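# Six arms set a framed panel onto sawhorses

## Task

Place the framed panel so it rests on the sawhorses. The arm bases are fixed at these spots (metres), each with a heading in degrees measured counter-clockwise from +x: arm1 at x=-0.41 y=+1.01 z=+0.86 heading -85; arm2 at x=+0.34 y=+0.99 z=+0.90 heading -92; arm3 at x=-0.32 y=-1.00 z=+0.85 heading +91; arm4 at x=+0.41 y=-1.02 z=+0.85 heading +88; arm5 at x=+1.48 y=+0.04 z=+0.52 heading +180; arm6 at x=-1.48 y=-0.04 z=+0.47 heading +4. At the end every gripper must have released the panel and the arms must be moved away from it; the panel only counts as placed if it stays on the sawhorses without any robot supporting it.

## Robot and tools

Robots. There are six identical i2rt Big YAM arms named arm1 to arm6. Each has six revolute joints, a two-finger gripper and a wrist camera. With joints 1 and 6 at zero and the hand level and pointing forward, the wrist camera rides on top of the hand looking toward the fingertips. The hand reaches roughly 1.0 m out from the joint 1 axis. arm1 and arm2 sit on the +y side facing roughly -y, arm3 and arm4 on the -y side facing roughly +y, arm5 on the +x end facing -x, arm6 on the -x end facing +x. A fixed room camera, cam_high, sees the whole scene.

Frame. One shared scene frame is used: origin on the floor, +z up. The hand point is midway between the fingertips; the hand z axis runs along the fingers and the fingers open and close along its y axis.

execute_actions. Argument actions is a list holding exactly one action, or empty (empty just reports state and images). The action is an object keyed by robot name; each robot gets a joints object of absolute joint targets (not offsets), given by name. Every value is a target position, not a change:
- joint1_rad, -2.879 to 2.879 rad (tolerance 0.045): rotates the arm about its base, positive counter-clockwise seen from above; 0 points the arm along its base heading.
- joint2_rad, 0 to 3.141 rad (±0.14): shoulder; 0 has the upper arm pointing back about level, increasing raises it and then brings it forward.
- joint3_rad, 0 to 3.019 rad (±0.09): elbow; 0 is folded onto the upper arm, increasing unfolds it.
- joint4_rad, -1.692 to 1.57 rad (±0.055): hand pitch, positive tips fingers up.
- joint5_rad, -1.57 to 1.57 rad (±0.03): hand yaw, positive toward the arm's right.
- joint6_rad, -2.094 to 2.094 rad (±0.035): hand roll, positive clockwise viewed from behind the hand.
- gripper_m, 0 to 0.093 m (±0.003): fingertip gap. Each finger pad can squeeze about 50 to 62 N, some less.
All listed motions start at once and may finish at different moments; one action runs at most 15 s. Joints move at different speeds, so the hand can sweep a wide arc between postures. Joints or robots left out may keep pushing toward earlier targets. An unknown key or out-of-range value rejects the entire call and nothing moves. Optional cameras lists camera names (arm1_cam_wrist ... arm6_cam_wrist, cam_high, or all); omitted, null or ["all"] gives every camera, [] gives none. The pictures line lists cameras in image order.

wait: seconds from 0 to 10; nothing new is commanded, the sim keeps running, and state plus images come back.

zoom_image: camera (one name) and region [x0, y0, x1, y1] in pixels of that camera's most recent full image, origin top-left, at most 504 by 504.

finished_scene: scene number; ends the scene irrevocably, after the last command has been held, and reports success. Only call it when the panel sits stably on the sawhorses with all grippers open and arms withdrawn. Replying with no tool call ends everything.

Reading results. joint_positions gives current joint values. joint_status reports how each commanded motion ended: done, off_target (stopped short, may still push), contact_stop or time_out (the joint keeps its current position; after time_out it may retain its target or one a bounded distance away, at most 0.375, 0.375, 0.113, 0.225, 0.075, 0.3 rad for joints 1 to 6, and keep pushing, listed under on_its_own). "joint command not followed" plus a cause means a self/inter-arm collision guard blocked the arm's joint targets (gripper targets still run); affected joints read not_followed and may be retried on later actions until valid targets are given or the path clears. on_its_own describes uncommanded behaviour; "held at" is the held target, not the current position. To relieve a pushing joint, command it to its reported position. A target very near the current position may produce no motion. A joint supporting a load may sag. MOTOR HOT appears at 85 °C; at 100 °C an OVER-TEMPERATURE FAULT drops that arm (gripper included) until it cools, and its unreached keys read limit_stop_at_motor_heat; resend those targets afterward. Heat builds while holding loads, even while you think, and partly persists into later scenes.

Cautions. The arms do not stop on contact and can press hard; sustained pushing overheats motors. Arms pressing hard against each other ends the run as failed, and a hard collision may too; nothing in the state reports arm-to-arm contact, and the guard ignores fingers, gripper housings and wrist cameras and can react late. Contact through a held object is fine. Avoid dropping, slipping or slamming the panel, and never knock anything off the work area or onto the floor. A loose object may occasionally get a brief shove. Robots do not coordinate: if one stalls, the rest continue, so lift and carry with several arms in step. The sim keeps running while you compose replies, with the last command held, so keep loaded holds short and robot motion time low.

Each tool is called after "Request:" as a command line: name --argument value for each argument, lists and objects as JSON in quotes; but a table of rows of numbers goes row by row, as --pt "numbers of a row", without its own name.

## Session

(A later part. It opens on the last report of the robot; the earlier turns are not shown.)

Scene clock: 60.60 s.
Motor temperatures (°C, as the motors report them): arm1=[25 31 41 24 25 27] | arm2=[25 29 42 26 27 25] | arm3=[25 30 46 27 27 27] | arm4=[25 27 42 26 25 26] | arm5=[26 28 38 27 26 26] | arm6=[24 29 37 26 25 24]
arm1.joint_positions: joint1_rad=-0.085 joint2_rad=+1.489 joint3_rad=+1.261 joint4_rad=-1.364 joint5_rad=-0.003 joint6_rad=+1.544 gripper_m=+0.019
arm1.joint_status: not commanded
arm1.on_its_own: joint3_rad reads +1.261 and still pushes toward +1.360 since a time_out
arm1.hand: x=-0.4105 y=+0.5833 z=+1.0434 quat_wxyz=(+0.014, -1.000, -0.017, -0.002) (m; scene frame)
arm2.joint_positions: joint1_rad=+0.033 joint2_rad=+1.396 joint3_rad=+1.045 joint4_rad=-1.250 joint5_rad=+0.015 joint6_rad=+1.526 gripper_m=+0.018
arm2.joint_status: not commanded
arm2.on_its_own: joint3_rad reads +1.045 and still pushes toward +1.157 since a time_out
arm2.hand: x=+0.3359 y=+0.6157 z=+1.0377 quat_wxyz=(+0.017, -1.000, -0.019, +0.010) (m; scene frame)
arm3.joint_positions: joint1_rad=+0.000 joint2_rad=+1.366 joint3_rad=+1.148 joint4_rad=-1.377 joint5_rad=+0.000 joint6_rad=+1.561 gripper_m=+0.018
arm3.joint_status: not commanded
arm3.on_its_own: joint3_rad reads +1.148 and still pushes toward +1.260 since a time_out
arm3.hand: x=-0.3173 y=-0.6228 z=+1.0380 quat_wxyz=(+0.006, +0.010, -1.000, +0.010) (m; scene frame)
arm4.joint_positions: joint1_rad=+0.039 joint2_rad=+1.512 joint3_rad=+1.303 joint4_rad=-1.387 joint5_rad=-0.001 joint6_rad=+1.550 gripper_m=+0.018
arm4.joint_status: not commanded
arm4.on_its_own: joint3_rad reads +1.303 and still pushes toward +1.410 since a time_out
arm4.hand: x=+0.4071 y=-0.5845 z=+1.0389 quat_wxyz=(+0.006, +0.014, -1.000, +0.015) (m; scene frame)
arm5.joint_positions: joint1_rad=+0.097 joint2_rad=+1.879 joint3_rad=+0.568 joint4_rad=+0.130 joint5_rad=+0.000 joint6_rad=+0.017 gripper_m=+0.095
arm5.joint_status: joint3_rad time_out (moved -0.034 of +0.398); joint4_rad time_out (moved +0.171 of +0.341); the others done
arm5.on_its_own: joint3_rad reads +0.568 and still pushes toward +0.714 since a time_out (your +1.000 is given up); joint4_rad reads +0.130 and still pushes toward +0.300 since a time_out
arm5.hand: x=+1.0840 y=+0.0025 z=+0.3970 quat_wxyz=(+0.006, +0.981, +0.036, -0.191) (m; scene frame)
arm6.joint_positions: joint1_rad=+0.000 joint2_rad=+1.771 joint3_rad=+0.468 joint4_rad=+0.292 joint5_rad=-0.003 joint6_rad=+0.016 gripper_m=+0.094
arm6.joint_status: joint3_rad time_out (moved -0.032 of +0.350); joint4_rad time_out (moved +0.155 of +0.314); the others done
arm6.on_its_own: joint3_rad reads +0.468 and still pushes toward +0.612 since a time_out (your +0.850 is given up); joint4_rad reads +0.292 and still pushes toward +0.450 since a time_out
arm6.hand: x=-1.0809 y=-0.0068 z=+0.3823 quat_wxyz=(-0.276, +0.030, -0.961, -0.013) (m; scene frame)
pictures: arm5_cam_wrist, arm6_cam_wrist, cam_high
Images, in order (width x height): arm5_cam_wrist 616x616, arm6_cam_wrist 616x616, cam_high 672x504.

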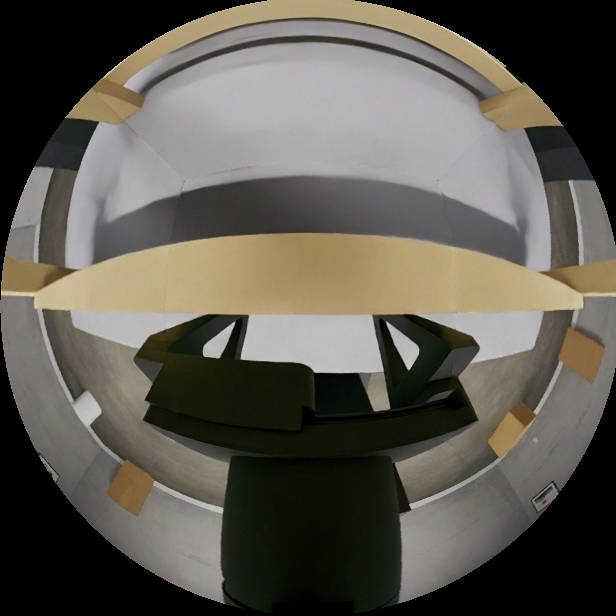

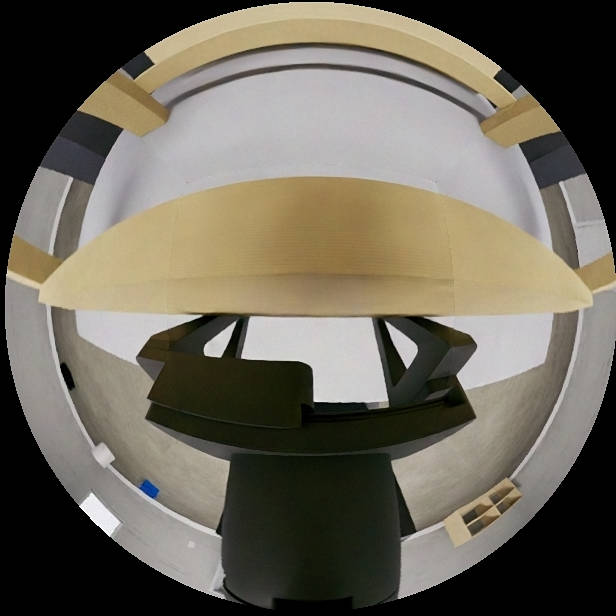

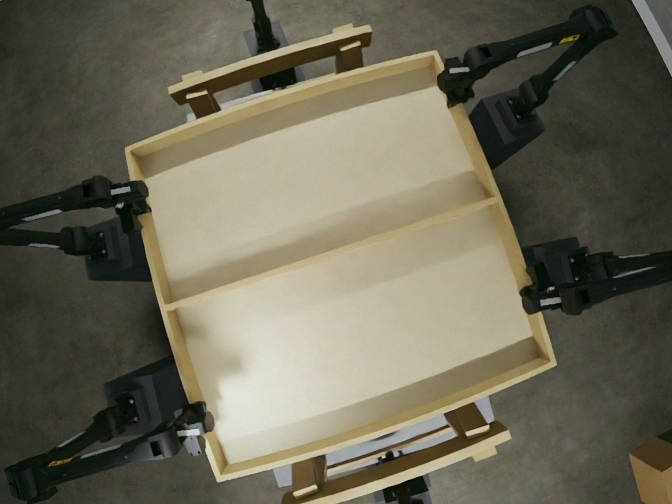

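Request:
execute_actions --actions '[{"arm5":{"joints":{"joint2_rad":1.2,"joint3_rad":0.3,"joint4_rad":0,"joint1_rad":0.07}},"arm6":{"joints":{"joint2_rad":1.1,"joint3_rad":0.25,"joint4_rad":0.1}}}]' --cameras '[]'

Request:
execute_actions --actions '[{"arm5":{"joints":{"joint2_rad":1.9,"joint3_rad":1.0,"joint4_rad":0.4}},"arm6":{"joints":{"joint2_rad":1.8,"joint3_rad":1.0,"joint4_rad":0.4}}}]' --cameras '[]'

Request:
execute_actions --actions '[{"arm5":{"joints":{"joint2_rad":2.4,"joint3_rad":1.45,"joint4_rad":0.1}},"arm6":{"joints":{"joint2_rad":2.3,"joint3_rad":1.4,"joint4_rad":0.05}}}]' --cameras '["arm5_cam_wrist","arm6_cam_wrist"]'

Scene clock: 73.20 s.
Motor temperatures (°C, as the motors report them): arm1=[25 31 44 24 25 27] | arm2=[25 29 43 26 27 25] | arm3=[25 30 48 27 27 27] | arm4=[25 27 45 26 25 26] | arm5=[26 29 38 28 26 26] | arm6=[24 30 37 27 25 24]
arm1.joint_positions: joint1_rad=-0.085 joint2_rad=+1.489 joint3_rad=+1.261 joint4_rad=-1.364 joint5_rad=-0.003 joint6_rad=+1.544 gripper_m=+0.019
arm1.joint_status: not commanded
arm1.on_its_own: joint3_rad reads +1.261 and still pushes toward +1.360 since a time_out
arm1.hand: x=-0.4105 y=+0.5833 z=+1.0434 quat_wxyz=(+0.014, -1.000, -0.017, -0.002) (m; scene frame)
arm2.joint_positions: joint1_rad=+0.033 joint2_rad=+1.396 joint3_rad=+1.045 joint4_rad=-1.250 joint5_rad=+0.015 joint6_rad=+1.526 gripper_m=+0.018
arm2.joint_status: not commanded
arm2.on_its_own: joint3_rad reads +1.045 and still pushes toward +1.157 since a time_out
arm2.hand: x=+0.3359 y=+0.6157 z=+1.0377 quat_wxyz=(+0.017, -1.000, -0.019, +0.010) (m; scene frame)
arm3.joint_positions: joint1_rad=+0.000 joint2_rad=+1.366 joint3_rad=+1.148 joint4_rad=-1.377 joint5_rad=+0.000 joint6_rad=+1.561 gripper_m=+0.018
arm3.joint_status: not commanded
arm3.on_its_own: joint3_rad reads +1.148 and still pushes toward +1.260 since a time_out
arm3.hand: x=-0.3173 y=-0.6228 z=+1.0380 quat_wxyz=(+0.006, +0.010, -1.000, +0.010) (m; scene frame)
arm4.joint_positions: joint1_rad=+0.039 joint2_rad=+1.512 joint3_rad=+1.303 joint4_rad=-1.387 joint5_rad=-0.001 joint6_rad=+1.550 gripper_m=+0.018
arm4.joint_status: not commanded
arm4.on_its_own: joint3_rad reads +1.303 and still pushes toward +1.410 since a time_out
arm4.hand: x=+0.4071 y=-0.5845 z=+1.0389 quat_wxyz=(+0.006, +0.014, -1.000, +0.015) (m; scene frame)
arm5.joint_positions: joint1_rad=+0.079 joint2_rad=+1.208 joint3_rad=+0.291 joint4_rad=+0.003 joint5_rad=-0.003 joint6_rad=+0.007 gripper_m=+0.095
arm5.joint_status: all done
arm5.hand: x=+1.1424 y=+0.0121 z=+0.5339 quat_wxyz=(+0.010, +0.947, +0.032, -0.321) (m; scene frame)
arm6.joint_positions: joint1_rad=+0.000 joint2_rad=+1.108 joint3_rad=+0.241 joint4_rad=+0.106 joint5_rad=-0.003 joint6_rad=+0.013 gripper_m=+0.094
arm6.joint_status: all done
arm6.hand: x=-1.1374 y=-0.0110 z=+0.5095 quat_wxyz=(-0.393, +0.030, -0.919, -0.018) (m; scene frame)
pictures: none
No camera images: the call's "cameras" was empty. Leave "cameras" out to get every camera's image.

Scene clock: 74.70 s.
Motor temperatures (°C, as the motors report them): arm1=[25 31 44 24 25 27] | arm2=[25 29 43 26 27 25] | arm3=[25 30 48 27 27 27] | arm4=[25 27 45 26 25 26] | arm5=[26 29 38 28 26 26] | arm6=[24 30 37 27 25 24]
arm1.joint_positions: joint1_rad=-0.085 joint2_rad=+1.489 joint3_rad=+1.261 joint4_rad=-1.364 joint5_rad=-0.003 joint6_rad=+1.544 gripper_m=+0.019
arm1.joint_status: not commanded
arm1.on_its_own: joint3_rad reads +1.261 and still pushes toward +1.360 since a time_out
arm1.hand: x=-0.4105 y=+0.5833 z=+1.0434 quat_wxyz=(+0.014, -1.000, -0.017, -0.002) (m; scene frame)
arm2.joint_positions: joint1_rad=+0.033 joint2_rad=+1.396 joint3_rad=+1.045 joint4_rad=-1.250 joint5_rad=+0.015 joint6_rad=+1.526 gripper_m=+0.018
arm2.joint_status: not commanded
arm2.on_its_own: joint3_rad reads +1.045 and still pushes toward +1.157 since a time_out
arm2.hand: x=+0.3359 y=+0.6157 z=+1.0377 quat_wxyz=(+0.017, -1.000, -0.019, +0.010) (m; scene frame)
arm3.joint_positions: joint1_rad=+0.000 joint2_rad=+1.366 joint3_rad=+1.148 joint4_rad=-1.377 joint5_rad=+0.000 joint6_rad=+1.561 gripper_m=+0.018
arm3.joint_status: not commanded
arm3.on_its_own: joint3_rad reads +1.148 and still pushes toward +1.260 since a time_out
arm3.hand: x=-0.3173 y=-0.6228 z=+1.0380 quat_wxyz=(+0.006, +0.010, -1.000, +0.010) (m; scene frame)
arm4.joint_positions: joint1_rad=+0.039 joint2_rad=+1.512 joint3_rad=+1.303 joint4_rad=-1.387 joint5_rad=-0.001 joint6_rad=+1.550 gripper_m=+0.018
arm4.joint_status: not commanded
arm4.on_its_own: joint3_rad reads +1.303 and still pushes toward +1.410 since a time_out
arm4.hand: x=+0.4071 y=-0.5845 z=+1.0389 quat_wxyz=(+0.006, +0.014, -1.000, +0.015) (m; scene frame)
arm5.joint_positions: joint1_rad=+0.079 joint2_rad=+1.904 joint3_rad=+0.960 joint4_rad=+0.385 joint5_rad=-0.003 joint6_rad=+0.007 gripper_m=+0.095
arm5.joint_status: all done
arm5.hand: x=+0.8338 y=-0.0100 z=+0.5486 quat_wxyz=(+0.016, +0.875, +0.031, -0.483) (m; scene frame)
arm6.joint_positions: joint1_rad=+0.000 joint2_rad=+1.802 joint3_rad=+0.950 joint4_rad=+0.384 joint5_rad=-0.003 joint6_rad=+0.013 gripper_m=+0.094
arm6.joint_status: all done
arm6.hand: x=-0.8311 y=+0.0127 z=+0.5561 quat_wxyz=(-0.524, +0.028, -0.851, -0.024) (m; scene frame)
pictures: none
No camera images: the call's "cameras" was empty. Leave "cameras" out to get every camera's image.

Scene clock: 76.20 s.
Motor temperatures (°C, as the motors report them): arm1=[25 31 44 24 25 27] | arm2=[25 29 44 26 27 25] | arm3=[25 30 49 27 27 27] | arm4=[25 27 45 26 25 26] | arm5=[26 29 37 27 26 26] | arm6=[24 30 37 26 25 24]
arm1.joint_positions: joint1_rad=-0.085 joint2_rad=+1.489 joint3_rad=+1.261 joint4_rad=-1.364 joint5_rad=-0.003 joint6_rad=+1.544 gripper_m=+0.019
arm1.joint_status: not commanded
arm1.on_its_own: joint3_rad reads +1.261 and still pushes toward +1.360 since a time_out
arm1.hand: x=-0.4105 y=+0.5833 z=+1.0434 quat_wxyz=(+0.014, -1.000, -0.017, -0.002) (m; scene frame)
arm2.joint_positions: joint1_rad=+0.033 joint2_rad=+1.396 joint3_rad=+1.045 joint4_rad=-1.250 joint5_rad=+0.015 joint6_rad=+1.526 gripper_m=+0.018
arm2.joint_status: not commanded
arm2.on_its_own: joint3_rad reads +1.045 and still pushes toward +1.157 since a time_out
arm2.hand: x=+0.3359 y=+0.6157 z=+1.0377 quat_wxyz=(+0.017, -1.000, -0.019, +0.010) (m; scene frame)
arm3.joint_positions: joint1_rad=+0.000 joint2_rad=+1.366 joint3_rad=+1.148 joint4_rad=-1.377 joint5_rad=+0.000 joint6_rad=+1.561 gripper_m=+0.018
arm3.joint_status: not commanded
arm3.on_its_own: joint3_rad reads +1.148 and still pushes toward +1.260 since a time_out
arm3.hand: x=-0.3173 y=-0.6228 z=+1.0380 quat_wxyz=(+0.006, +0.010, -1.000, +0.010) (m; scene frame)
arm4.joint_positions: joint1_rad=+0.039 joint2_rad=+1.512 joint3_rad=+1.303 joint4_rad=-1.387 joint5_rad=-0.001 joint6_rad=+1.550 gripper_m=+0.018
arm4.joint_status: not commanded
arm4.on_its_own: joint3_rad reads +1.303 and still pushes toward +1.410 since a time_out
arm4.hand: x=+0.4071 y=-0.5845 z=+1.0389 quat_wxyz=(+0.006, +0.014, -1.000, +0.015) (m; scene frame)
arm5.joint_positions: joint1_rad=+0.079 joint2_rad=+2.419 joint3_rad=+1.417 joint4_rad=+0.101 joint5_rad=-0.003 joint6_rad=+0.007 gripper_m=+0.095
arm5.joint_status: all done
arm5.hand: x=+0.7686 y=-0.0129 z=+0.3367 quat_wxyz=(+0.010, +0.945, +0.032, -0.326) (m; scene frame)
arm6.joint_positions: joint1_rad=+0.002 joint2_rad=+2.316 joint3_rad=+1.364 joint4_rad=+0.058 joint5_rad=+0.001 joint6_rad=+0.003 gripper_m=+0.094
arm6.joint_status: all done
arm6.hand: x=-0.7732 y=+0.0177 z=+0.3305 quat_wxyz=(-0.331, +0.036, -0.943, -0.012) (m; scene frame)
pictures: arm5_cam_wrist, arm6_cam_wrist
Images, in order (width x height): arm5_cam_wrist 616x616, arm6_cam_wrist 616x616.

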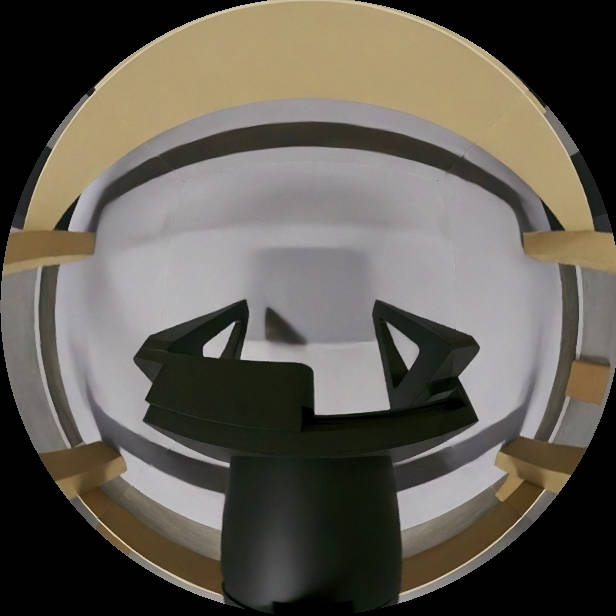

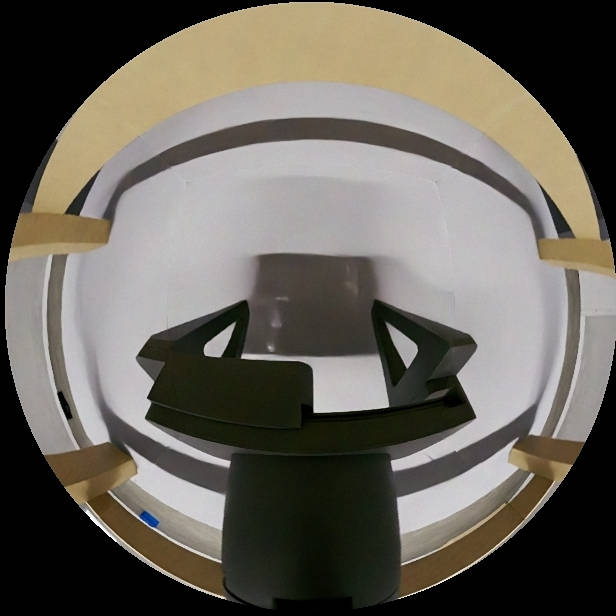

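Request:
execute_actions --actions '[{"arm5":{"joints":{"joint4_rad":0.45}},"arm6":{"joints":{"joint4_rad":0.42}}}]' --cameras '[]'

Request:
execute_actions --actions '[{"arm5":{"joints":{"joint2_rad":2.72,"joint3_rad":2.3,"joint4_rad":0.15}},"arm6":{"joints":{"joint2_rad":2.63,"joint3_rad":2.25,"joint4_rad":0.1}}}]' --cameras '["cam_high","arm5_cam_wrist","arm6_cam_wrist"]'

Scene clock: 81.80 s.
Motor temperatures (°C, as the motors report them): arm1=[25 31 45 24 25 27] | arm2=[25 29 44 26 27 25] | arm3=[25 31 49 27 27 27] | arm4=[25 27 46 26 25 26] | arm5=[26 29 36 27 26 26] | arm6=[24 31 36 26 25 24]
arm1.joint_positions: joint1_rad=-0.085 joint2_rad=+1.489 joint3_rad=+1.261 joint4_rad=-1.364 joint5_rad=-0.003 joint6_rad=+1.544 gripper_m=+0.019
arm1.joint_status: not commanded
arm1.on_its_own: joint3_rad reads +1.261 and still pushes toward +1.360 since a time_out
arm1.hand: x=-0.4105 y=+0.5833 z=+1.0434 quat_wxyz=(+0.014, -1.000, -0.017, -0.002) (m; scene frame)
arm2.joint_positions: joint1_rad=+0.033 joint2_rad=+1.396 joint3_rad=+1.045 joint4_rad=-1.250 joint5_rad=+0.015 joint6_rad=+1.526 gripper_m=+0.018
arm2.joint_status: not commanded
arm2.on_its_own: joint3_rad reads +1.045 and still pushes toward +1.157 since a time_out
arm2.hand: x=+0.3359 y=+0.6157 z=+1.0377 quat_wxyz=(+0.017, -1.000, -0.019, +0.010) (m; scene frame)
arm3.joint_positions: joint1_rad=+0.000 joint2_rad=+1.366 joint3_rad=+1.148 joint4_rad=-1.377 joint5_rad=+0.000 joint6_rad=+1.561 gripper_m=+0.018
arm3.joint_status: not commanded
arm3.on_its_own: joint3_rad reads +1.148 and still pushes toward +1.260 since a time_out
arm3.hand: x=-0.3173 y=-0.6228 z=+1.0380 quat_wxyz=(+0.006, +0.010, -1.000, +0.010) (m; scene frame)
arm4.joint_positions: joint1_rad=+0.039 joint2_rad=+1.512 joint3_rad=+1.303 joint4_rad=-1.387 joint5_rad=-0.001 joint6_rad=+1.550 gripper_m=+0.018
arm4.joint_status: not commanded
arm4.on_its_own: joint3_rad reads +1.303 and still pushes toward +1.410 since a time_out
arm4.hand: x=+0.4071 y=-0.5845 z=+1.0389 quat_wxyz=(+0.006, +0.014, -1.000, +0.015) (m; scene frame)
arm5.joint_positions: joint1_rad=+0.079 joint2_rad=+2.419 joint3_rad=+1.417 joint4_rad=+0.432 joint5_rad=-0.003 joint6_rad=+0.007 gripper_m=+0.095
arm5.joint_status: all done
arm5.hand: x=+0.7140 y=-0.0173 z=+0.3965 quat_wxyz=(+0.016, +0.878, +0.031, -0.477) (m; scene frame)
arm6.joint_positions: joint1_rad=+0.002 joint2_rad=+2.316 joint3_rad=+1.364 joint4_rad=+0.399 joint5_rad=+0.001 joint6_rad=+0.003 gripper_m=+0.094
arm6.joint_status: all done
arm6.hand: x=-0.7180 y=+0.0222 z=+0.3930 quat_wxyz=(-0.487, +0.033, -0.873, -0.019) (m; scene frame)
pictures: none
No camera images: the call's "cameras" was empty. Leave "cameras" out to get every camera's image.

Scene clock: 84.67 s.
Motor temperatures (°C, as the motors report them): arm1=[25 31 45 24 25 27] | arm2=[25 29 44 26 27 25] | arm3=[25 31 50 27 27 27] | arm4=[25 27 46 26 25 26] | arm5=[26 30 38 27 26 26] | arm6=[24 31 38 26 25 24]
arm1.joint_positions: joint1_rad=-0.085 joint2_rad=+1.489 joint3_rad=+1.261 joint4_rad=-1.364 joint5_rad=-0.003 joint6_rad=+1.544 gripper_m=+0.019
arm1.joint_status: not commanded
arm1.on_its_own: joint3_rad reads +1.261 and still pushes toward +1.360 since a time_out
arm1.hand: x=-0.4105 y=+0.5833 z=+1.0434 quat_wxyz=(+0.014, -1.000, -0.017, -0.002) (m; scene frame)
arm2.joint_positions: joint1_rad=+0.033 joint2_rad=+1.396 joint3_rad=+1.045 joint4_rad=-1.250 joint5_rad=+0.015 joint6_rad=+1.526 gripper_m=+0.018
arm2.joint_status: not commanded
arm2.on_its_own: joint3_rad reads +1.045 and still pushes toward +1.157 since a time_out
arm2.hand: x=+0.3359 y=+0.6157 z=+1.0377 quat_wxyz=(+0.017, -1.000, -0.019, +0.010) (m; scene frame)
arm3.joint_positions: joint1_rad=+0.000 joint2_rad=+1.366 joint3_rad=+1.148 joint4_rad=-1.377 joint5_rad=+0.000 joint6_rad=+1.561 gripper_m=+0.018
arm3.joint_status: not commanded
arm3.on_its_own: joint3_rad reads +1.148 and still pushes toward +1.260 since a time_out
arm3.hand: x=-0.3173 y=-0.6228 z=+1.0380 quat_wxyz=(+0.006, +0.010, -1.000, +0.010) (m; scene frame)
arm4.joint_positions: joint1_rad=+0.039 joint2_rad=+1.512 joint3_rad=+1.303 joint4_rad=-1.387 joint5_rad=-0.001 joint6_rad=+1.550 gripper_m=+0.018
arm4.joint_status: not commanded
arm4.on_its_own: joint3_rad reads +1.303 and still pushes toward +1.410 since a time_out
arm4.hand: x=+0.4071 y=-0.5845 z=+1.0389 quat_wxyz=(+0.006, +0.014, -1.000, +0.015) (m; scene frame)
arm5.joint_positions: joint1_rad=+0.078 joint2_rad=+2.761 joint3_rad=+2.113 joint4_rad=+0.104 joint5_rad=-0.002 joint6_rad=+0.005 gripper_m=+0.095
arm5.joint_status: joint3_rad time_out (moved +0.696 of +0.883); the others done
arm5.on_its_own: joint3_rad reads +2.113 and still pushes toward +2.225 since a time_out
arm5.hand: x=+0.5643 y=-0.0269 z=+0.3707 quat_wxyz=(+0.016, +0.872, +0.031, -0.489) (m; scene frame)
arm6.joint_positions: joint1_rad=-0.002 joint2_rad=+2.695 joint3_rad=+2.033 joint4_rad=+0.093 joint5_rad=+0.012 joint6_rad=+0.005 gripper_m=+0.094
arm6.joint_status: joint3_rad time_out (moved +0.670 of +0.886); the others done
arm6.on_its_own: joint3_rad reads +2.033 and still pushes toward +2.146 since a time_out (your +2.250 is given up)
arm6.hand: x=-0.5762 y=+0.0281 z=+0.3360 quat_wxyz=(-0.480, +0.029, -0.877, -0.013) (m; scene frame)
pictures: arm5_cam_wrist, arm6_cam_wrist, cam_high
Images, in order (width x height): arm5_cam_wrist 616x616, arm6_cam_wrist 616x616, cam_high 672x504.

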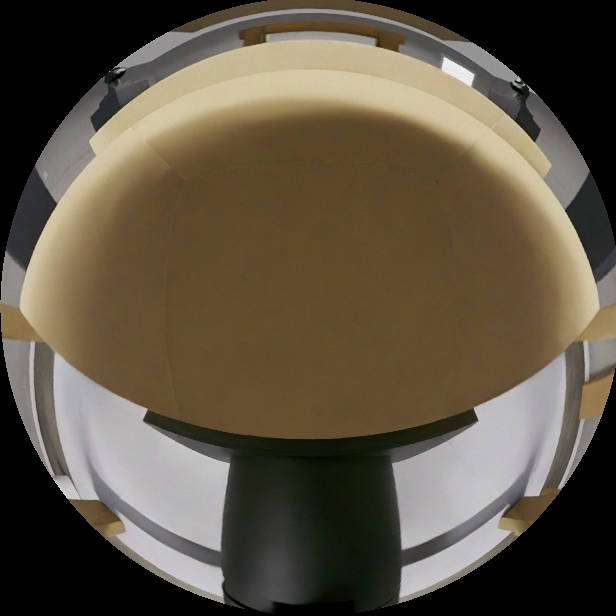

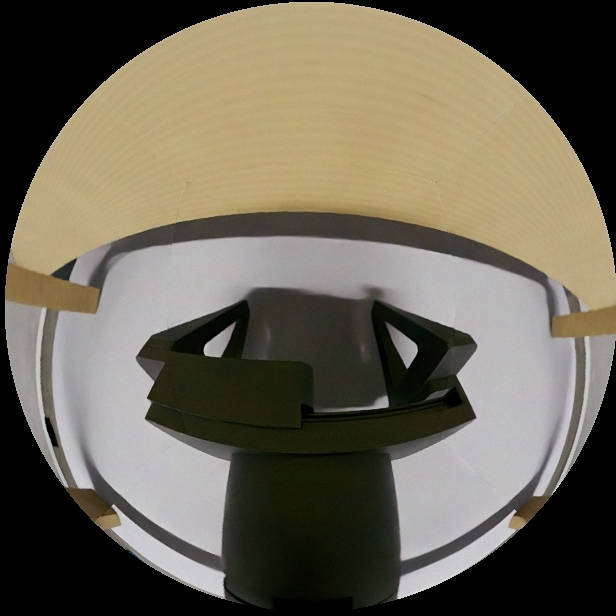

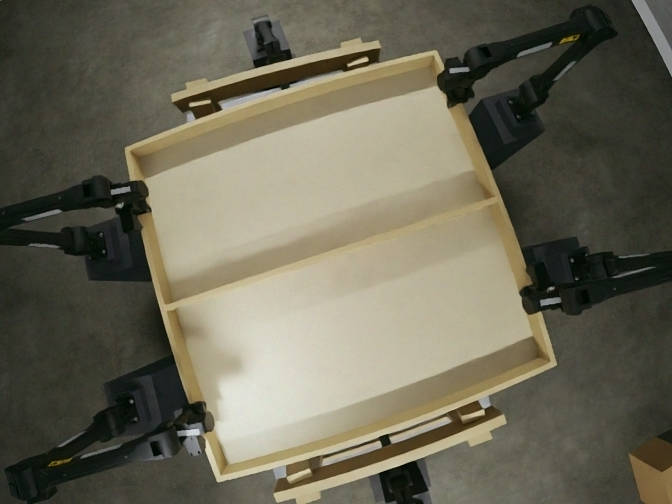

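Request:
execute_actions --actions '[{"arm5":{"joints":{"joint2_rad":3.0,"joint3_rad":2.85,"joint4_rad":-0.15}},"arm6":{"joints":{"joint2_rad":2.92,"joint3_rad":2.8,"joint4_rad":-0.15}}}]' --cameras '["cam_high"]'

Scene clock: 91.57 s.
Motor temperatures (°C, as the motors report them): arm1=[25 31 46 24 25 27] | arm2=[25 29 45 26 27 25] | arm3=[25 31 51 27 27 27] | arm4=[25 27 47 26 25 26] | arm5=[26 31 41 27 26 26] | arm6=[24 34 41 25 26 24]
arm1.joint_positions: joint1_rad=-0.085 joint2_rad=+1.489 joint3_rad=+1.261 joint4_rad=-1.364 joint5_rad=-0.003 joint6_rad=+1.544 gripper_m=+0.019
arm1.joint_status: not commanded
arm1.on_its_own: joint3_rad reads +1.261 and still pushes toward +1.360 since a time_out
arm1.hand: x=-0.4105 y=+0.5833 z=+1.0434 quat_wxyz=(+0.014, -1.000, -0.017, -0.002) (m; scene frame)
arm2.joint_positions: joint1_rad=+0.033 joint2_rad=+1.396 joint3_rad=+1.045 joint4_rad=-1.250 joint5_rad=+0.015 joint6_rad=+1.526 gripper_m=+0.018
arm2.joint_status: not commanded
arm2.on_its_own: joint3_rad reads +1.045 and still pushes toward +1.157 since a time_out
arm2.hand: x=+0.3359 y=+0.6157 z=+1.0377 quat_wxyz=(+0.017, -1.000, -0.019, +0.010) (m; scene frame)
arm3.joint_positions: joint1_rad=+0.000 joint2_rad=+1.366 joint3_rad=+1.148 joint4_rad=-1.377 joint5_rad=+0.000 joint6_rad=+1.561 gripper_m=+0.018
arm3.joint_status: not commanded
arm3.on_its_own: joint3_rad reads +1.148 and still pushes toward +1.260 since a time_out
arm3.hand: x=-0.3173 y=-0.6228 z=+1.0380 quat_wxyz=(+0.006, +0.010, -1.000, +0.010) (m; scene frame)
arm4.joint_positions: joint1_rad=+0.039 joint2_rad=+1.512 joint3_rad=+1.303 joint4_rad=-1.387 joint5_rad=-0.001 joint6_rad=+1.550 gripper_m=+0.018
arm4.joint_status: not commanded
arm4.on_its_own: joint3_rad reads +1.303 and still pushes toward +1.410 since a time_out
arm4.hand: x=+0.4071 y=-0.5845 z=+1.0389 quat_wxyz=(+0.006, +0.014, -1.000, +0.015) (m; scene frame)
arm5.joint_positions: joint1_rad=+0.078 joint2_rad=+3.039 joint3_rad=+2.703 joint4_rad=-0.192 joint5_rad=-0.002 joint6_rad=+0.005 gripper_m=+0.095
arm5.joint_status: joint3_rad time_out (moved +0.591 of +0.737); the others done
arm5.on_its_own: joint3_rad reads +2.703 and still pushes toward +2.816 since a time_out
arm5.hand: x=+0.4993 y=-0.0316 z=+0.3728 quat_wxyz=(+0.016, +0.867, +0.031, -0.496) (m; scene frame)
arm6.joint_positions: joint1_rad=-0.005 joint2_rad=+2.988 joint3_rad=+2.629 joint4_rad=-0.147 joint5_rad=+0.015 joint6_rad=+0.010 gripper_m=+0.094
arm6.joint_status: joint3_rad time_out (moved +0.596 of +0.767); the others done
arm6.on_its_own: joint3_rad reads +2.629 and still pushes toward +2.742 since a time_out
arm6.hand: x=-0.4981 y=+0.0305 z=+0.3388 quat_wxyz=(-0.508, +0.024, -0.861, -0.014) (m; scene frame)
pictures: cam_high
Images, in order (width x height): cam_high 672x504.

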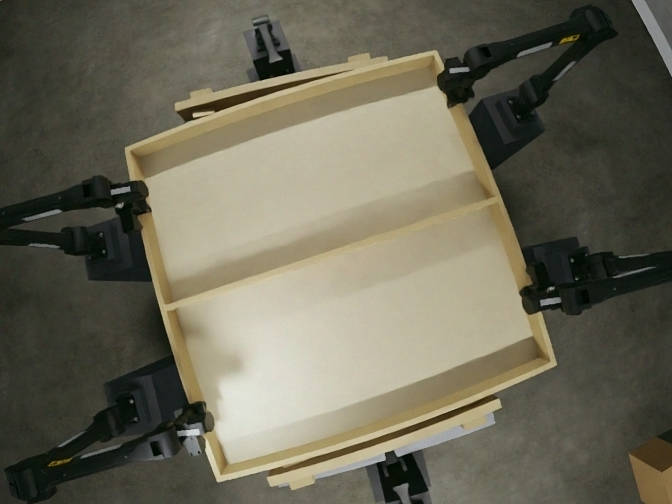

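Request:
execute_actions --actions '[{"arm5":{"joints":{"joint2_rad":2.38,"joint3_rad":1.45,"joint4_rad":0.45}},"arm6":{"joints":{"joint2_rad":2.28,"joint3_rad":1.4,"joint4_rad":0.42}}}]' --cameras '[]'

Request:
execute_actions --actions '[{"arm5":{"joints":{"joint2_rad":1.8,"joint3_rad":1.0}},"arm6":{"joints":{"joint2_rad":1.7,"joint3_rad":1.0}}}]' --cameras '[]'

Request:
execute_actions --actions '[{"arm5":{"joints":{"joint2_rad":1.4,"joint3_rad":0.35,"joint1_rad":0.1}},"arm6":{"joints":{"joint2_rad":1.2,"joint3_rad":0.3,"joint1_rad":-0.1}}}]' --cameras '[]'

Request:
execute_actions --actions '[{"arm5":{"joints":{"joint2_rad":2.3,"joint3_rad":0.55,"joint4_rad":1.38}},"arm6":{"joints":{"joint2_rad":2.08,"joint3_rad":0.48,"joint4_rad":1.25}}}]' --cameras '["arm5_cam_wrist","arm6_cam_wrist"]'

Scene clock: 105.27 s.
Motor temperatures (°C, as the motors report them): arm1=[25 32 47 24 25 27] | arm2=[25 30 46 26 27 25] | arm3=[25 31 52 27 27 27] | arm4=[25 27 48 26 25 26] | arm5=[26 33 43 27 26 26] | arm6=[24 37 43 25 26 24]
arm1.joint_positions: joint1_rad=-0.085 joint2_rad=+1.489 joint3_rad=+1.261 joint4_rad=-1.364 joint5_rad=-0.003 joint6_rad=+1.544 gripper_m=+0.019
arm1.joint_status: not commanded
arm1.on_its_own: joint3_rad reads +1.261 and still pushes toward +1.360 since a time_out
arm1.hand: x=-0.4105 y=+0.5833 z=+1.0434 quat_wxyz=(+0.014, -1.000, -0.017, -0.002) (m; scene frame)
arm2.joint_positions: joint1_rad=+0.033 joint2_rad=+1.396 joint3_rad=+1.045 joint4_rad=-1.250 joint5_rad=+0.015 joint6_rad=+1.526 gripper_m=+0.018
arm2.joint_status: not commanded
arm2.on_its_own: joint3_rad reads +1.045 and still pushes toward +1.157 since a time_out
arm2.hand: x=+0.3359 y=+0.6157 z=+1.0377 quat_wxyz=(+0.017, -1.000, -0.019, +0.010) (m; scene frame)
arm3.joint_positions: joint1_rad=+0.000 joint2_rad=+1.366 joint3_rad=+1.148 joint4_rad=-1.377 joint5_rad=+0.000 joint6_rad=+1.561 gripper_m=+0.018
arm3.joint_status: not commanded
arm3.on_its_own: joint3_rad reads +1.148 and still pushes toward +1.260 since a time_out
arm3.hand: x=-0.3173 y=-0.6228 z=+1.0380 quat_wxyz=(+0.006, +0.010, -1.000, +0.010) (m; scene frame)
arm4.joint_positions: joint1_rad=+0.039 joint2_rad=+1.512 joint3_rad=+1.303 joint4_rad=-1.387 joint5_rad=-0.001 joint6_rad=+1.550 gripper_m=+0.018
arm4.joint_status: not commanded
arm4.on_its_own: joint3_rad reads +1.303 and still pushes toward +1.410 since a time_out
arm4.hand: x=+0.4071 y=-0.5845 z=+1.0389 quat_wxyz=(+0.006, +0.014, -1.000, +0.015) (m; scene frame)
arm5.joint_positions: joint1_rad=+0.078 joint2_rad=+2.389 joint3_rad=+1.425 joint4_rad=+0.443 joint5_rad=-0.001 joint6_rad=+0.004 gripper_m=+0.095
arm5.joint_status: all done
arm5.hand: x=+0.7015 y=-0.0176 z=+0.4248 quat_wxyz=(+0.016, +0.866, +0.031, -0.499) (m; scene frame)
arm6.joint_positions: joint1_rad=+0.004 joint2_rad=+2.302 joint3_rad=+1.370 joint4_rad=+0.413 joint5_rad=+0.001 joint6_rad=+0.013 gripper_m=+0.094
arm6.joint_status: all done
arm6.hand: x=-0.7107 y=+0.0240 z=+0.4093 quat_wxyz=(-0.502, +0.029, -0.864, -0.022) (m; scene frame)
pictures: none
No camera images: the call's "cameras" was empty. Leave "cameras" out to get every camera's image.

Scene clock: 106.77 s.
Motor temperatures (°C, as the motors report them): arm1=[25 32 48 24 25 27] | arm2=[25 30 46 26 27 25] | arm3=[25 31 52 27 27 27] | arm4=[25 27 48 26 25 26] | arm5=[26 33 42 27 26 26] | arm6=[24 37 42 25 26 24]
arm1.joint_positions: joint1_rad=-0.085 joint2_rad=+1.489 joint3_rad=+1.261 joint4_rad=-1.364 joint5_rad=-0.003 joint6_rad=+1.544 gripper_m=+0.019
arm1.joint_status: not commanded
arm1.on_its_own: joint3_rad reads +1.261 and still pushes toward +1.360 since a time_out
arm1.hand: x=-0.4105 y=+0.5833 z=+1.0434 quat_wxyz=(+0.014, -1.000, -0.017, -0.002) (m; scene frame)
arm2.joint_positions: joint1_rad=+0.033 joint2_rad=+1.396 joint3_rad=+1.045 joint4_rad=-1.250 joint5_rad=+0.015 joint6_rad=+1.526 gripper_m=+0.018
arm2.joint_status: not commanded
arm2.on_its_own: joint3_rad reads +1.045 and still pushes toward +1.157 since a time_out
arm2.hand: x=+0.3359 y=+0.6157 z=+1.0377 quat_wxyz=(+0.017, -1.000, -0.019, +0.010) (m; scene frame)
arm3.joint_positions: joint1_rad=+0.000 joint2_rad=+1.366 joint3_rad=+1.148 joint4_rad=-1.377 joint5_rad=+0.000 joint6_rad=+1.561 gripper_m=+0.018
arm3.joint_status: not commanded
arm3.on_its_own: joint3_rad reads +1.148 and still pushes toward +1.260 since a time_out
arm3.hand: x=-0.3173 y=-0.6228 z=+1.0380 quat_wxyz=(+0.006, +0.010, -1.000, +0.010) (m; scene frame)
arm4.joint_positions: joint1_rad=+0.039 joint2_rad=+1.512 joint3_rad=+1.303 joint4_rad=-1.387 joint5_rad=-0.001 joint6_rad=+1.550 gripper_m=+0.018
arm4.joint_status: not commanded
arm4.on_its_own: joint3_rad reads +1.303 and still pushes toward +1.410 since a time_out
arm4.hand: x=+0.4071 y=-0.5845 z=+1.0389 quat_wxyz=(+0.006, +0.014, -1.000, +0.015) (m; scene frame)
arm5.joint_positions: joint1_rad=+0.078 joint2_rad=+1.789 joint3_rad=+1.000 joint4_rad=+0.443 joint5_rad=-0.001 joint6_rad=+0.004 gripper_m=+0.095
arm5.joint_status: all done
arm5.hand: x=+0.8056 y=-0.0122 z=+0.6525 quat_wxyz=(+0.018, +0.819, +0.030, -0.573) (m; scene frame)
arm6.joint_positions: joint1_rad=+0.004 joint2_rad=+1.689 joint3_rad=+0.999 joint4_rad=+0.413 joint5_rad=+0.001 joint6_rad=+0.013 gripper_m=+0.094
arm6.joint_status: all done
arm6.hand: x=-0.8121 y=+0.0162 z=+0.6586 quat_wxyz=(-0.602, +0.027, -0.798, -0.027) (m; scene frame)
pictures: none
No camera images: the call's "cameras" was empty. Leave "cameras" out to get every camera's image.

Scene clock: 108.33 s.
Motor temperatures (°C, as the motors report them): arm1=[25 32 48 24 25 27] | arm2=[25 30 46 26 27 25] | arm3=[25 31 52 27 27 27] | arm4=[25 27 48 26 25 26] | arm5=[26 32 42 27 26 26] | arm6=[24 36 42 25 26 24]
arm1.joint_positions: joint1_rad=-0.085 joint2_rad=+1.489 joint3_rad=+1.261 joint4_rad=-1.364 joint5_rad=-0.003 joint6_rad=+1.544 gripper_m=+0.019
arm1.joint_status: not commanded
arm1.on_its_own: joint3_rad reads +1.261 and still pushes toward +1.360 since a time_out
arm1.hand: x=-0.4105 y=+0.5833 z=+1.0434 quat_wxyz=(+0.014, -1.000, -0.017, -0.002) (m; scene frame)
arm2.joint_positions: joint1_rad=+0.033 joint2_rad=+1.396 joint3_rad=+1.045 joint4_rad=-1.250 joint5_rad=+0.015 joint6_rad=+1.526 gripper_m=+0.018
arm2.joint_status: not commanded
arm2.on_its_own: joint3_rad reads +1.045 and still pushes toward +1.157 since a time_out
arm2.hand: x=+0.3359 y=+0.6157 z=+1.0377 quat_wxyz=(+0.017, -1.000, -0.019, +0.010) (m; scene frame)
arm3.joint_positions: joint1_rad=+0.000 joint2_rad=+1.366 joint3_rad=+1.148 joint4_rad=-1.377 joint5_rad=+0.000 joint6_rad=+1.561 gripper_m=+0.018
arm3.joint_status: not commanded
arm3.on_its_own: joint3_rad reads +1.148 and still pushes toward +1.260 since a time_out
arm3.hand: x=-0.3173 y=-0.6228 z=+1.0380 quat_wxyz=(+0.006, +0.010, -1.000, +0.010) (m; scene frame)
arm4.joint_positions: joint1_rad=+0.039 joint2_rad=+1.512 joint3_rad=+1.303 joint4_rad=-1.387 joint5_rad=-0.001 joint6_rad=+1.550 gripper_m=+0.018
arm4.joint_status: not commanded
arm4.on_its_own: joint3_rad reads +1.303 and still pushes toward +1.410 since a time_out
arm4.hand: x=+0.4071 y=-0.5845 z=+1.0389 quat_wxyz=(+0.006, +0.014, -1.000, +0.015) (m; scene frame)
arm5.joint_positions: joint1_rad=+0.095 joint2_rad=+1.397 joint3_rad=+0.341 joint4_rad=+0.443 joint5_rad=-0.001 joint6_rad=+0.004 gripper_m=+0.095
arm5.joint_status: all done
arm5.hand: x=+1.0640 y=-0.0001 z=+0.5640 quat_wxyz=(+0.018, +0.888, +0.039, -0.458) (m; scene frame)
arm6.joint_positions: joint1_rad=-0.107 joint2_rad=+1.205 joint3_rad=+0.289 joint4_rad=+0.413 joint5_rad=+0.001 joint6_rad=+0.013 gripper_m=+0.094
arm6.joint_status: all done
arm6.hand: x=-1.0773 y=-0.0494 z=+0.5577 quat_wxyz=(-0.509, -0.018, -0.861, +0.006) (m; scene frame)
pictures: none
No camera images: the call's "cameras" was empty. Leave "cameras" out to get every camera's image.

Scene clock: 109.87 s.
Motor temperatures (°C, as the motors report them): arm1=[25 32 48 24 25 27] | arm2=[25 30 46 26 27 25] | arm3=[25 31 53 27 27 27] | arm4=[25 27 49 26 25 26] | arm5=[26 32 41 27 26 26] | arm6=[24 36 41 25 26 24]
arm1.joint_positions: joint1_rad=-0.085 joint2_rad=+1.489 joint3_rad=+1.261 joint4_rad=-1.364 joint5_rad=-0.003 joint6_rad=+1.544 gripper_m=+0.019
arm1.joint_status: not commanded
arm1.on_its_own: joint3_rad reads +1.261 and still pushes toward +1.360 since a time_out
arm1.hand: x=-0.4105 y=+0.5833 z=+1.0434 quat_wxyz=(+0.014, -1.000, -0.017, -0.002) (m; scene frame)
arm2.joint_positions: joint1_rad=+0.033 joint2_rad=+1.396 joint3_rad=+1.045 joint4_rad=-1.250 joint5_rad=+0.015 joint6_rad=+1.526 gripper_m=+0.018
arm2.joint_status: not commanded
arm2.on_its_own: joint3_rad reads +1.045 and still pushes toward +1.157 since a time_out
arm2.hand: x=+0.3359 y=+0.6157 z=+1.0377 quat_wxyz=(+0.017, -1.000, -0.019, +0.010) (m; scene frame)
arm3.joint_positions: joint1_rad=+0.000 joint2_rad=+1.366 joint3_rad=+1.148 joint4_rad=-1.377 joint5_rad=+0.000 joint6_rad=+1.561 gripper_m=+0.018
arm3.joint_status: not commanded
arm3.on_its_own: joint3_rad reads +1.148 and still pushes toward +1.260 since a time_out
arm3.hand: x=-0.3173 y=-0.6228 z=+1.0380 quat_wxyz=(+0.006, +0.010, -1.000, +0.010) (m; scene frame)
arm4.joint_positions: joint1_rad=+0.039 joint2_rad=+1.512 joint3_rad=+1.303 joint4_rad=-1.387 joint5_rad=-0.001 joint6_rad=+1.550 gripper_m=+0.018
arm4.joint_status: not commanded
arm4.on_its_own: joint3_rad reads +1.303 and still pushes toward +1.410 since a time_out
arm4.hand: x=+0.4071 y=-0.5845 z=+1.0389 quat_wxyz=(+0.006, +0.014, -1.000, +0.015) (m; scene frame)
arm5.joint_positions: joint1_rad=+0.095 joint2_rad=+2.297 joint3_rad=+0.551 joint4_rad=+1.361 joint5_rad=-0.001 joint6_rad=+0.004 gripper_m=+0.095
arm5.joint_status: all done
arm5.hand: x=+0.9916 y=-0.0052 z=+0.4227 quat_wxyz=(+0.023, +0.829, +0.037, -0.557) (m; scene frame)
arm6.joint_positions: joint1_rad=-0.107 joint2_rad=+2.075 joint3_rad=+0.474 joint4_rad=+1.229 joint5_rad=+0.001 joint6_rad=+0.013 gripper_m=+0.094
arm6.joint_status: all done
arm6.hand: x=-0.9937 y=-0.0520 z=+0.4285 quat_wxyz=(-0.564, -0.017, -0.826, +0.006) (m; scene frame)
pictures: arm5_cam_wrist, arm6_cam_wrist
Images, in order (width x height): arm5_cam_wrist 616x616, arm6_cam_wrist 616x616.

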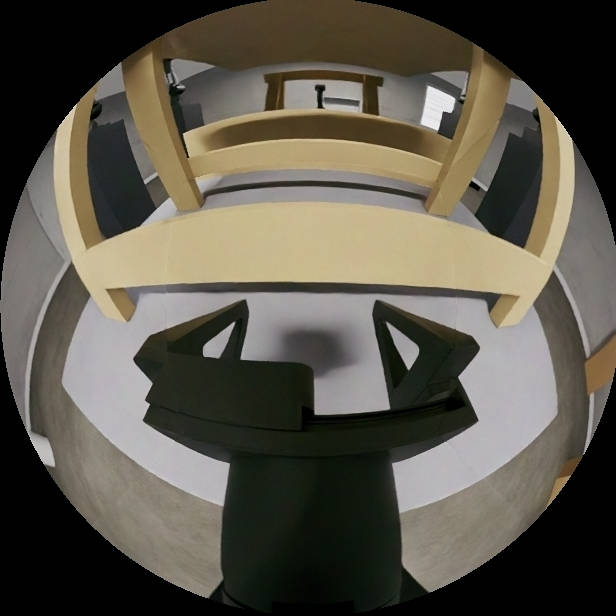

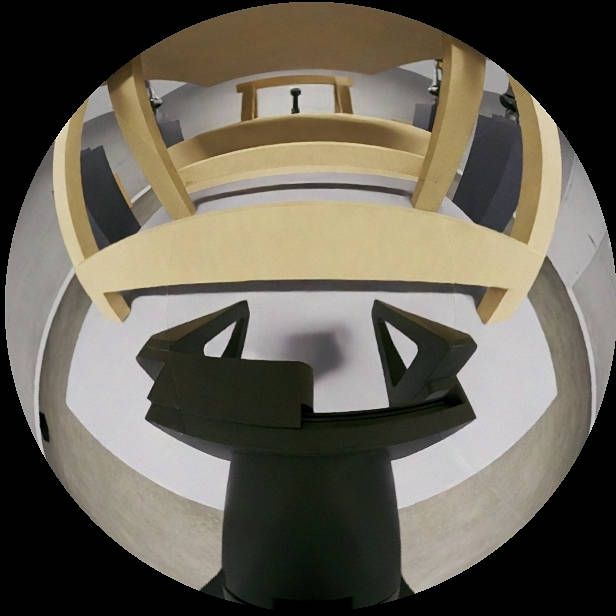

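Request:
execute_actions --actions '[{"arm5":{"joints":{"joint2_rad":2.4,"joint3_rad":1.25,"joint4_rad":0.98}},"arm6":{"joints":{"joint2_rad":2.28,"joint3_rad":1.2,"joint4_rad":0.9}}}]' --cameras '["arm5_cam_wrist","arm6_cam_wrist"]'

Scene clock: 115.87 s.
Motor temperatures (°C, as the motors report them): arm1=[25 32 48 24 25 27] | arm2=[25 30 47 26 27 25] | arm3=[25 31 53 27 27 27] | arm4=[25 27 49 26 25 26] | arm5=[26 31 41 27 26 26] | arm6=[24 34 41 25 26 24]
arm1.joint_positions: joint1_rad=-0.085 joint2_rad=+1.489 joint3_rad=+1.261 joint4_rad=-1.364 joint5_rad=-0.003 joint6_rad=+1.544 gripper_m=+0.019
arm1.joint_status: not commanded
arm1.on_its_own: joint3_rad reads +1.261 and still pushes toward +1.360 since a time_out
arm1.hand: x=-0.4105 y=+0.5833 z=+1.0434 quat_wxyz=(+0.014, -1.000, -0.017, -0.002) (m; scene frame)
arm2.joint_positions: joint1_rad=+0.033 joint2_rad=+1.396 joint3_rad=+1.045 joint4_rad=-1.250 joint5_rad=+0.015 joint6_rad=+1.526 gripper_m=+0.018
arm2.joint_status: not commanded
arm2.on_its_own: joint3_rad reads +1.045 and still pushes toward +1.157 since a time_out
arm2.hand: x=+0.3359 y=+0.6157 z=+1.0377 quat_wxyz=(+0.017, -1.000, -0.019, +0.010) (m; scene frame)
arm3.joint_positions: joint1_rad=+0.000 joint2_rad=+1.366 joint3_rad=+1.148 joint4_rad=-1.377 joint5_rad=+0.000 joint6_rad=+1.561 gripper_m=+0.018
arm3.joint_status: not commanded
arm3.on_its_own: joint3_rad reads +1.148 and still pushes toward +1.260 since a time_out
arm3.hand: x=-0.3173 y=-0.6228 z=+1.0380 quat_wxyz=(+0.006, +0.010, -1.000, +0.010) (m; scene frame)
arm4.joint_positions: joint1_rad=+0.039 joint2_rad=+1.512 joint3_rad=+1.303 joint4_rad=-1.387 joint5_rad=-0.001 joint6_rad=+1.550 gripper_m=+0.018
arm4.joint_status: not commanded
arm4.on_its_own: joint3_rad reads +1.303 and still pushes toward +1.410 since a time_out
arm4.hand: x=+0.4071 y=-0.5845 z=+1.0389 quat_wxyz=(+0.006, +0.014, -1.000, +0.015) (m; scene frame)
arm5.joint_positions: joint1_rad=+0.095 joint2_rad=+2.427 joint3_rad=+0.876 joint4_rad=+1.046 joint5_rad=+0.004 joint6_rad=+0.013 gripper_m=+0.095
arm5.joint_status: joint3_rad time_out (moved +0.325 of +0.699); joint4_rad time_out (moved -0.315 of -0.381); the others done
arm5.on_its_own: joint3_rad reads +0.876 and still pushes toward +0.994 since a time_out (your +1.250 is given up); joint4_rad reads +1.046 and still pushes toward +0.980 since a time_out
arm5.hand: x=+0.9026 y=-0.0115 z=+0.3486 quat_wxyz=(+0.020, +0.862, +0.033, -0.506) (m; scene frame)
arm6.joint_positions: joint1_rad=-0.107 joint2_rad=+2.292 joint3_rad=+0.804 joint4_rad=+0.959 joint5_rad=+0.002 joint6_rad=+0.012 gripper_m=+0.094
arm6.joint_status: joint3_rad time_out (moved +0.330 of +0.726); joint4_rad time_out (moved -0.270 of -0.329); the others done
arm6.on_its_own: joint3_rad reads +0.804 and still pushes toward +0.921 since a time_out (your +1.200 is given up); joint4_rad reads +0.959 and still pushes toward +0.900 since a time_out
arm6.hand: x=-0.9088 y=-0.0548 z=+0.3358 quat_wxyz=(-0.497, -0.018, -0.867, +0.006) (m; scene frame)
pictures: arm5_cam_wrist, arm6_cam_wrist
Images, in order (width x height): arm5_cam_wrist 616x616, arm6_cam_wrist 616x616.

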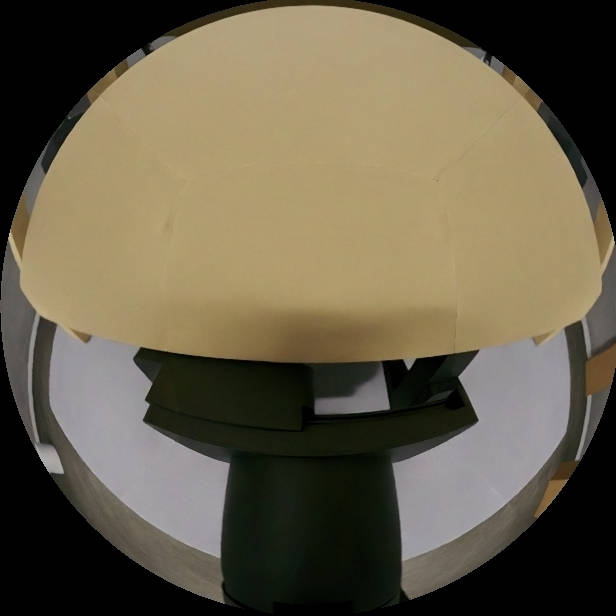

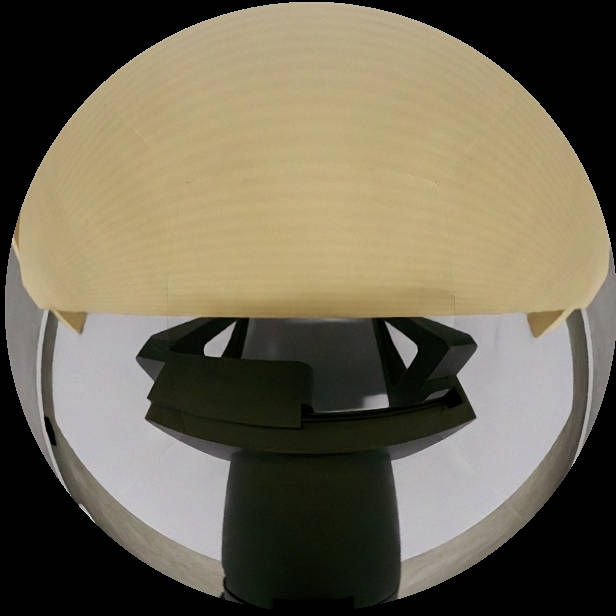

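Level the hand under the bar, elbow lower.

Request:
execute_actions --actions '[{"arm5":{"joints":{"joint2_rad":2.6,"joint3_rad":1.4,"joint4_rad":1.5}},"arm6":{"joints":{"joint2_rad":2.47,"joint3_rad":1.35,"joint4_rad":1.45}}}]' --cameras '["arm5_cam_wrist","arm6_cam_wrist","cam_high"]'

Scene clock: 121.23 s.
Motor temperatures (°C, as the motors report them): arm1=[25 32 49 24 25 27] | arm2=[25 30 47 26 27 25] | arm3=[25 31 54 27 27 27] | arm4=[25 27 49 26 25 26] | arm5=[26 31 41 26 26 26] | arm6=[24 34 41 25 26 24]
arm1.joint_positions: joint1_rad=-0.085 joint2_rad=+1.489 joint3_rad=+1.261 joint4_rad=-1.364 joint5_rad=-0.003 joint6_rad=+1.544 gripper_m=+0.019
arm1.joint_status: not commanded
arm1.on_its_own: joint3_rad reads +1.261 and still pushes toward +1.360 since a time_out
arm1.hand: x=-0.4105 y=+0.5833 z=+1.0434 quat_wxyz=(+0.014, -1.000, -0.017, -0.002) (m; scene frame)
arm2.joint_positions: joint1_rad=+0.033 joint2_rad=+1.396 joint3_rad=+1.045 joint4_rad=-1.250 joint5_rad=+0.015 joint6_rad=+1.526 gripper_m=+0.018
arm2.joint_status: not commanded
arm2.on_its_own: joint3_rad reads +1.045 and still pushes toward +1.157 since a time_out
arm2.hand: x=+0.3359 y=+0.6157 z=+1.0377 quat_wxyz=(+0.017, -1.000, -0.019, +0.010) (m; scene frame)
arm3.joint_positions: joint1_rad=+0.000 joint2_rad=+1.366 joint3_rad=+1.148 joint4_rad=-1.377 joint5_rad=+0.000 joint6_rad=+1.561 gripper_m=+0.018
arm3.joint_status: not commanded
arm3.on_its_own: joint3_rad reads +1.148 and still pushes toward +1.260 since a time_out
arm3.hand: x=-0.3173 y=-0.6228 z=+1.0380 quat_wxyz=(+0.006, +0.010, -1.000, +0.010) (m; scene frame)
arm4.joint_positions: joint1_rad=+0.039 joint2_rad=+1.512 joint3_rad=+1.303 joint4_rad=-1.387 joint5_rad=-0.001 joint6_rad=+1.550 gripper_m=+0.018
arm4.joint_status: not commanded
arm4.on_its_own: joint3_rad reads +1.303 and still pushes toward +1.410 since a time_out
arm4.hand: x=+0.4071 y=-0.5845 z=+1.0389 quat_wxyz=(+0.006, +0.014, -1.000, +0.015) (m; scene frame)
arm5.joint_positions: joint1_rad=+0.102 joint2_rad=+2.713 joint3_rad=+1.242 joint4_rad=+1.536 joint5_rad=+0.001 joint6_rad=-0.012 gripper_m=+0.095
arm5.joint_status: joint3_rad time_out (moved +0.366 of +0.524); the others done
arm5.on_its_own: joint3_rad reads +1.242 and still pushes toward +1.354 since a time_out
arm5.hand: x=+0.8005 y=-0.0258 z=+0.3834 quat_wxyz=(+0.027, +0.684, +0.039, -0.728) (m; scene frame)
arm6.joint_positions: joint1_rad=-0.124 joint2_rad=+2.568 joint3_rad=+1.168 joint4_rad=+1.482 joint5_rad=+0.005 joint6_rad=+0.001 gripper_m=+0.094
arm6.joint_status: joint3_rad time_out (moved +0.365 of +0.546); the others done
arm6.on_its_own: joint3_rad reads +1.168 and still pushes toward +1.281 since a time_out
arm6.hand: x=-0.7889 y=-0.0703 z=+0.3934 quat_wxyz=(-0.735, -0.017, -0.677, +0.019) (m; scene frame)
pictures: arm5_cam_wrist, arm6_cam_wrist, cam_high
Images, in order (width x height): arm5_cam_wrist 616x616, arm6_cam_wrist 616x616, cam_high 672x504.

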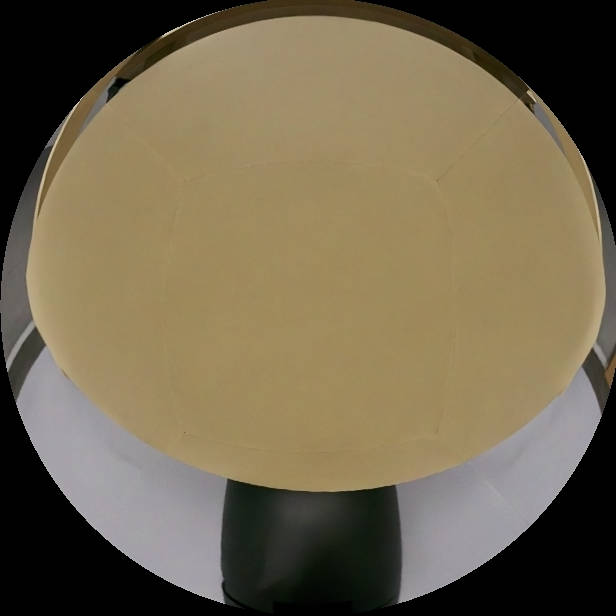

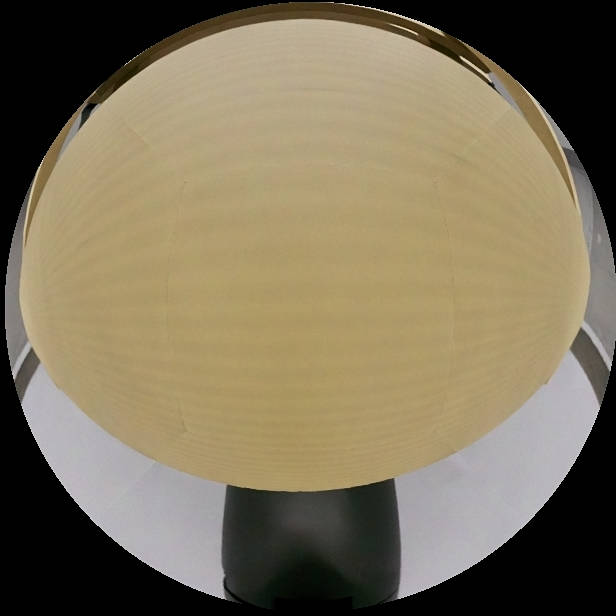

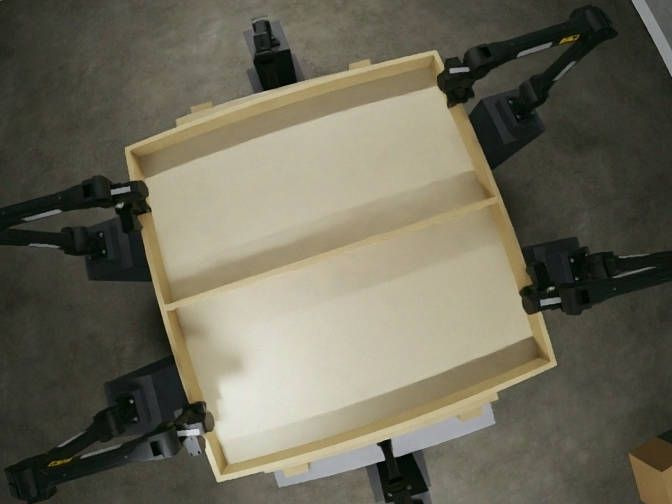

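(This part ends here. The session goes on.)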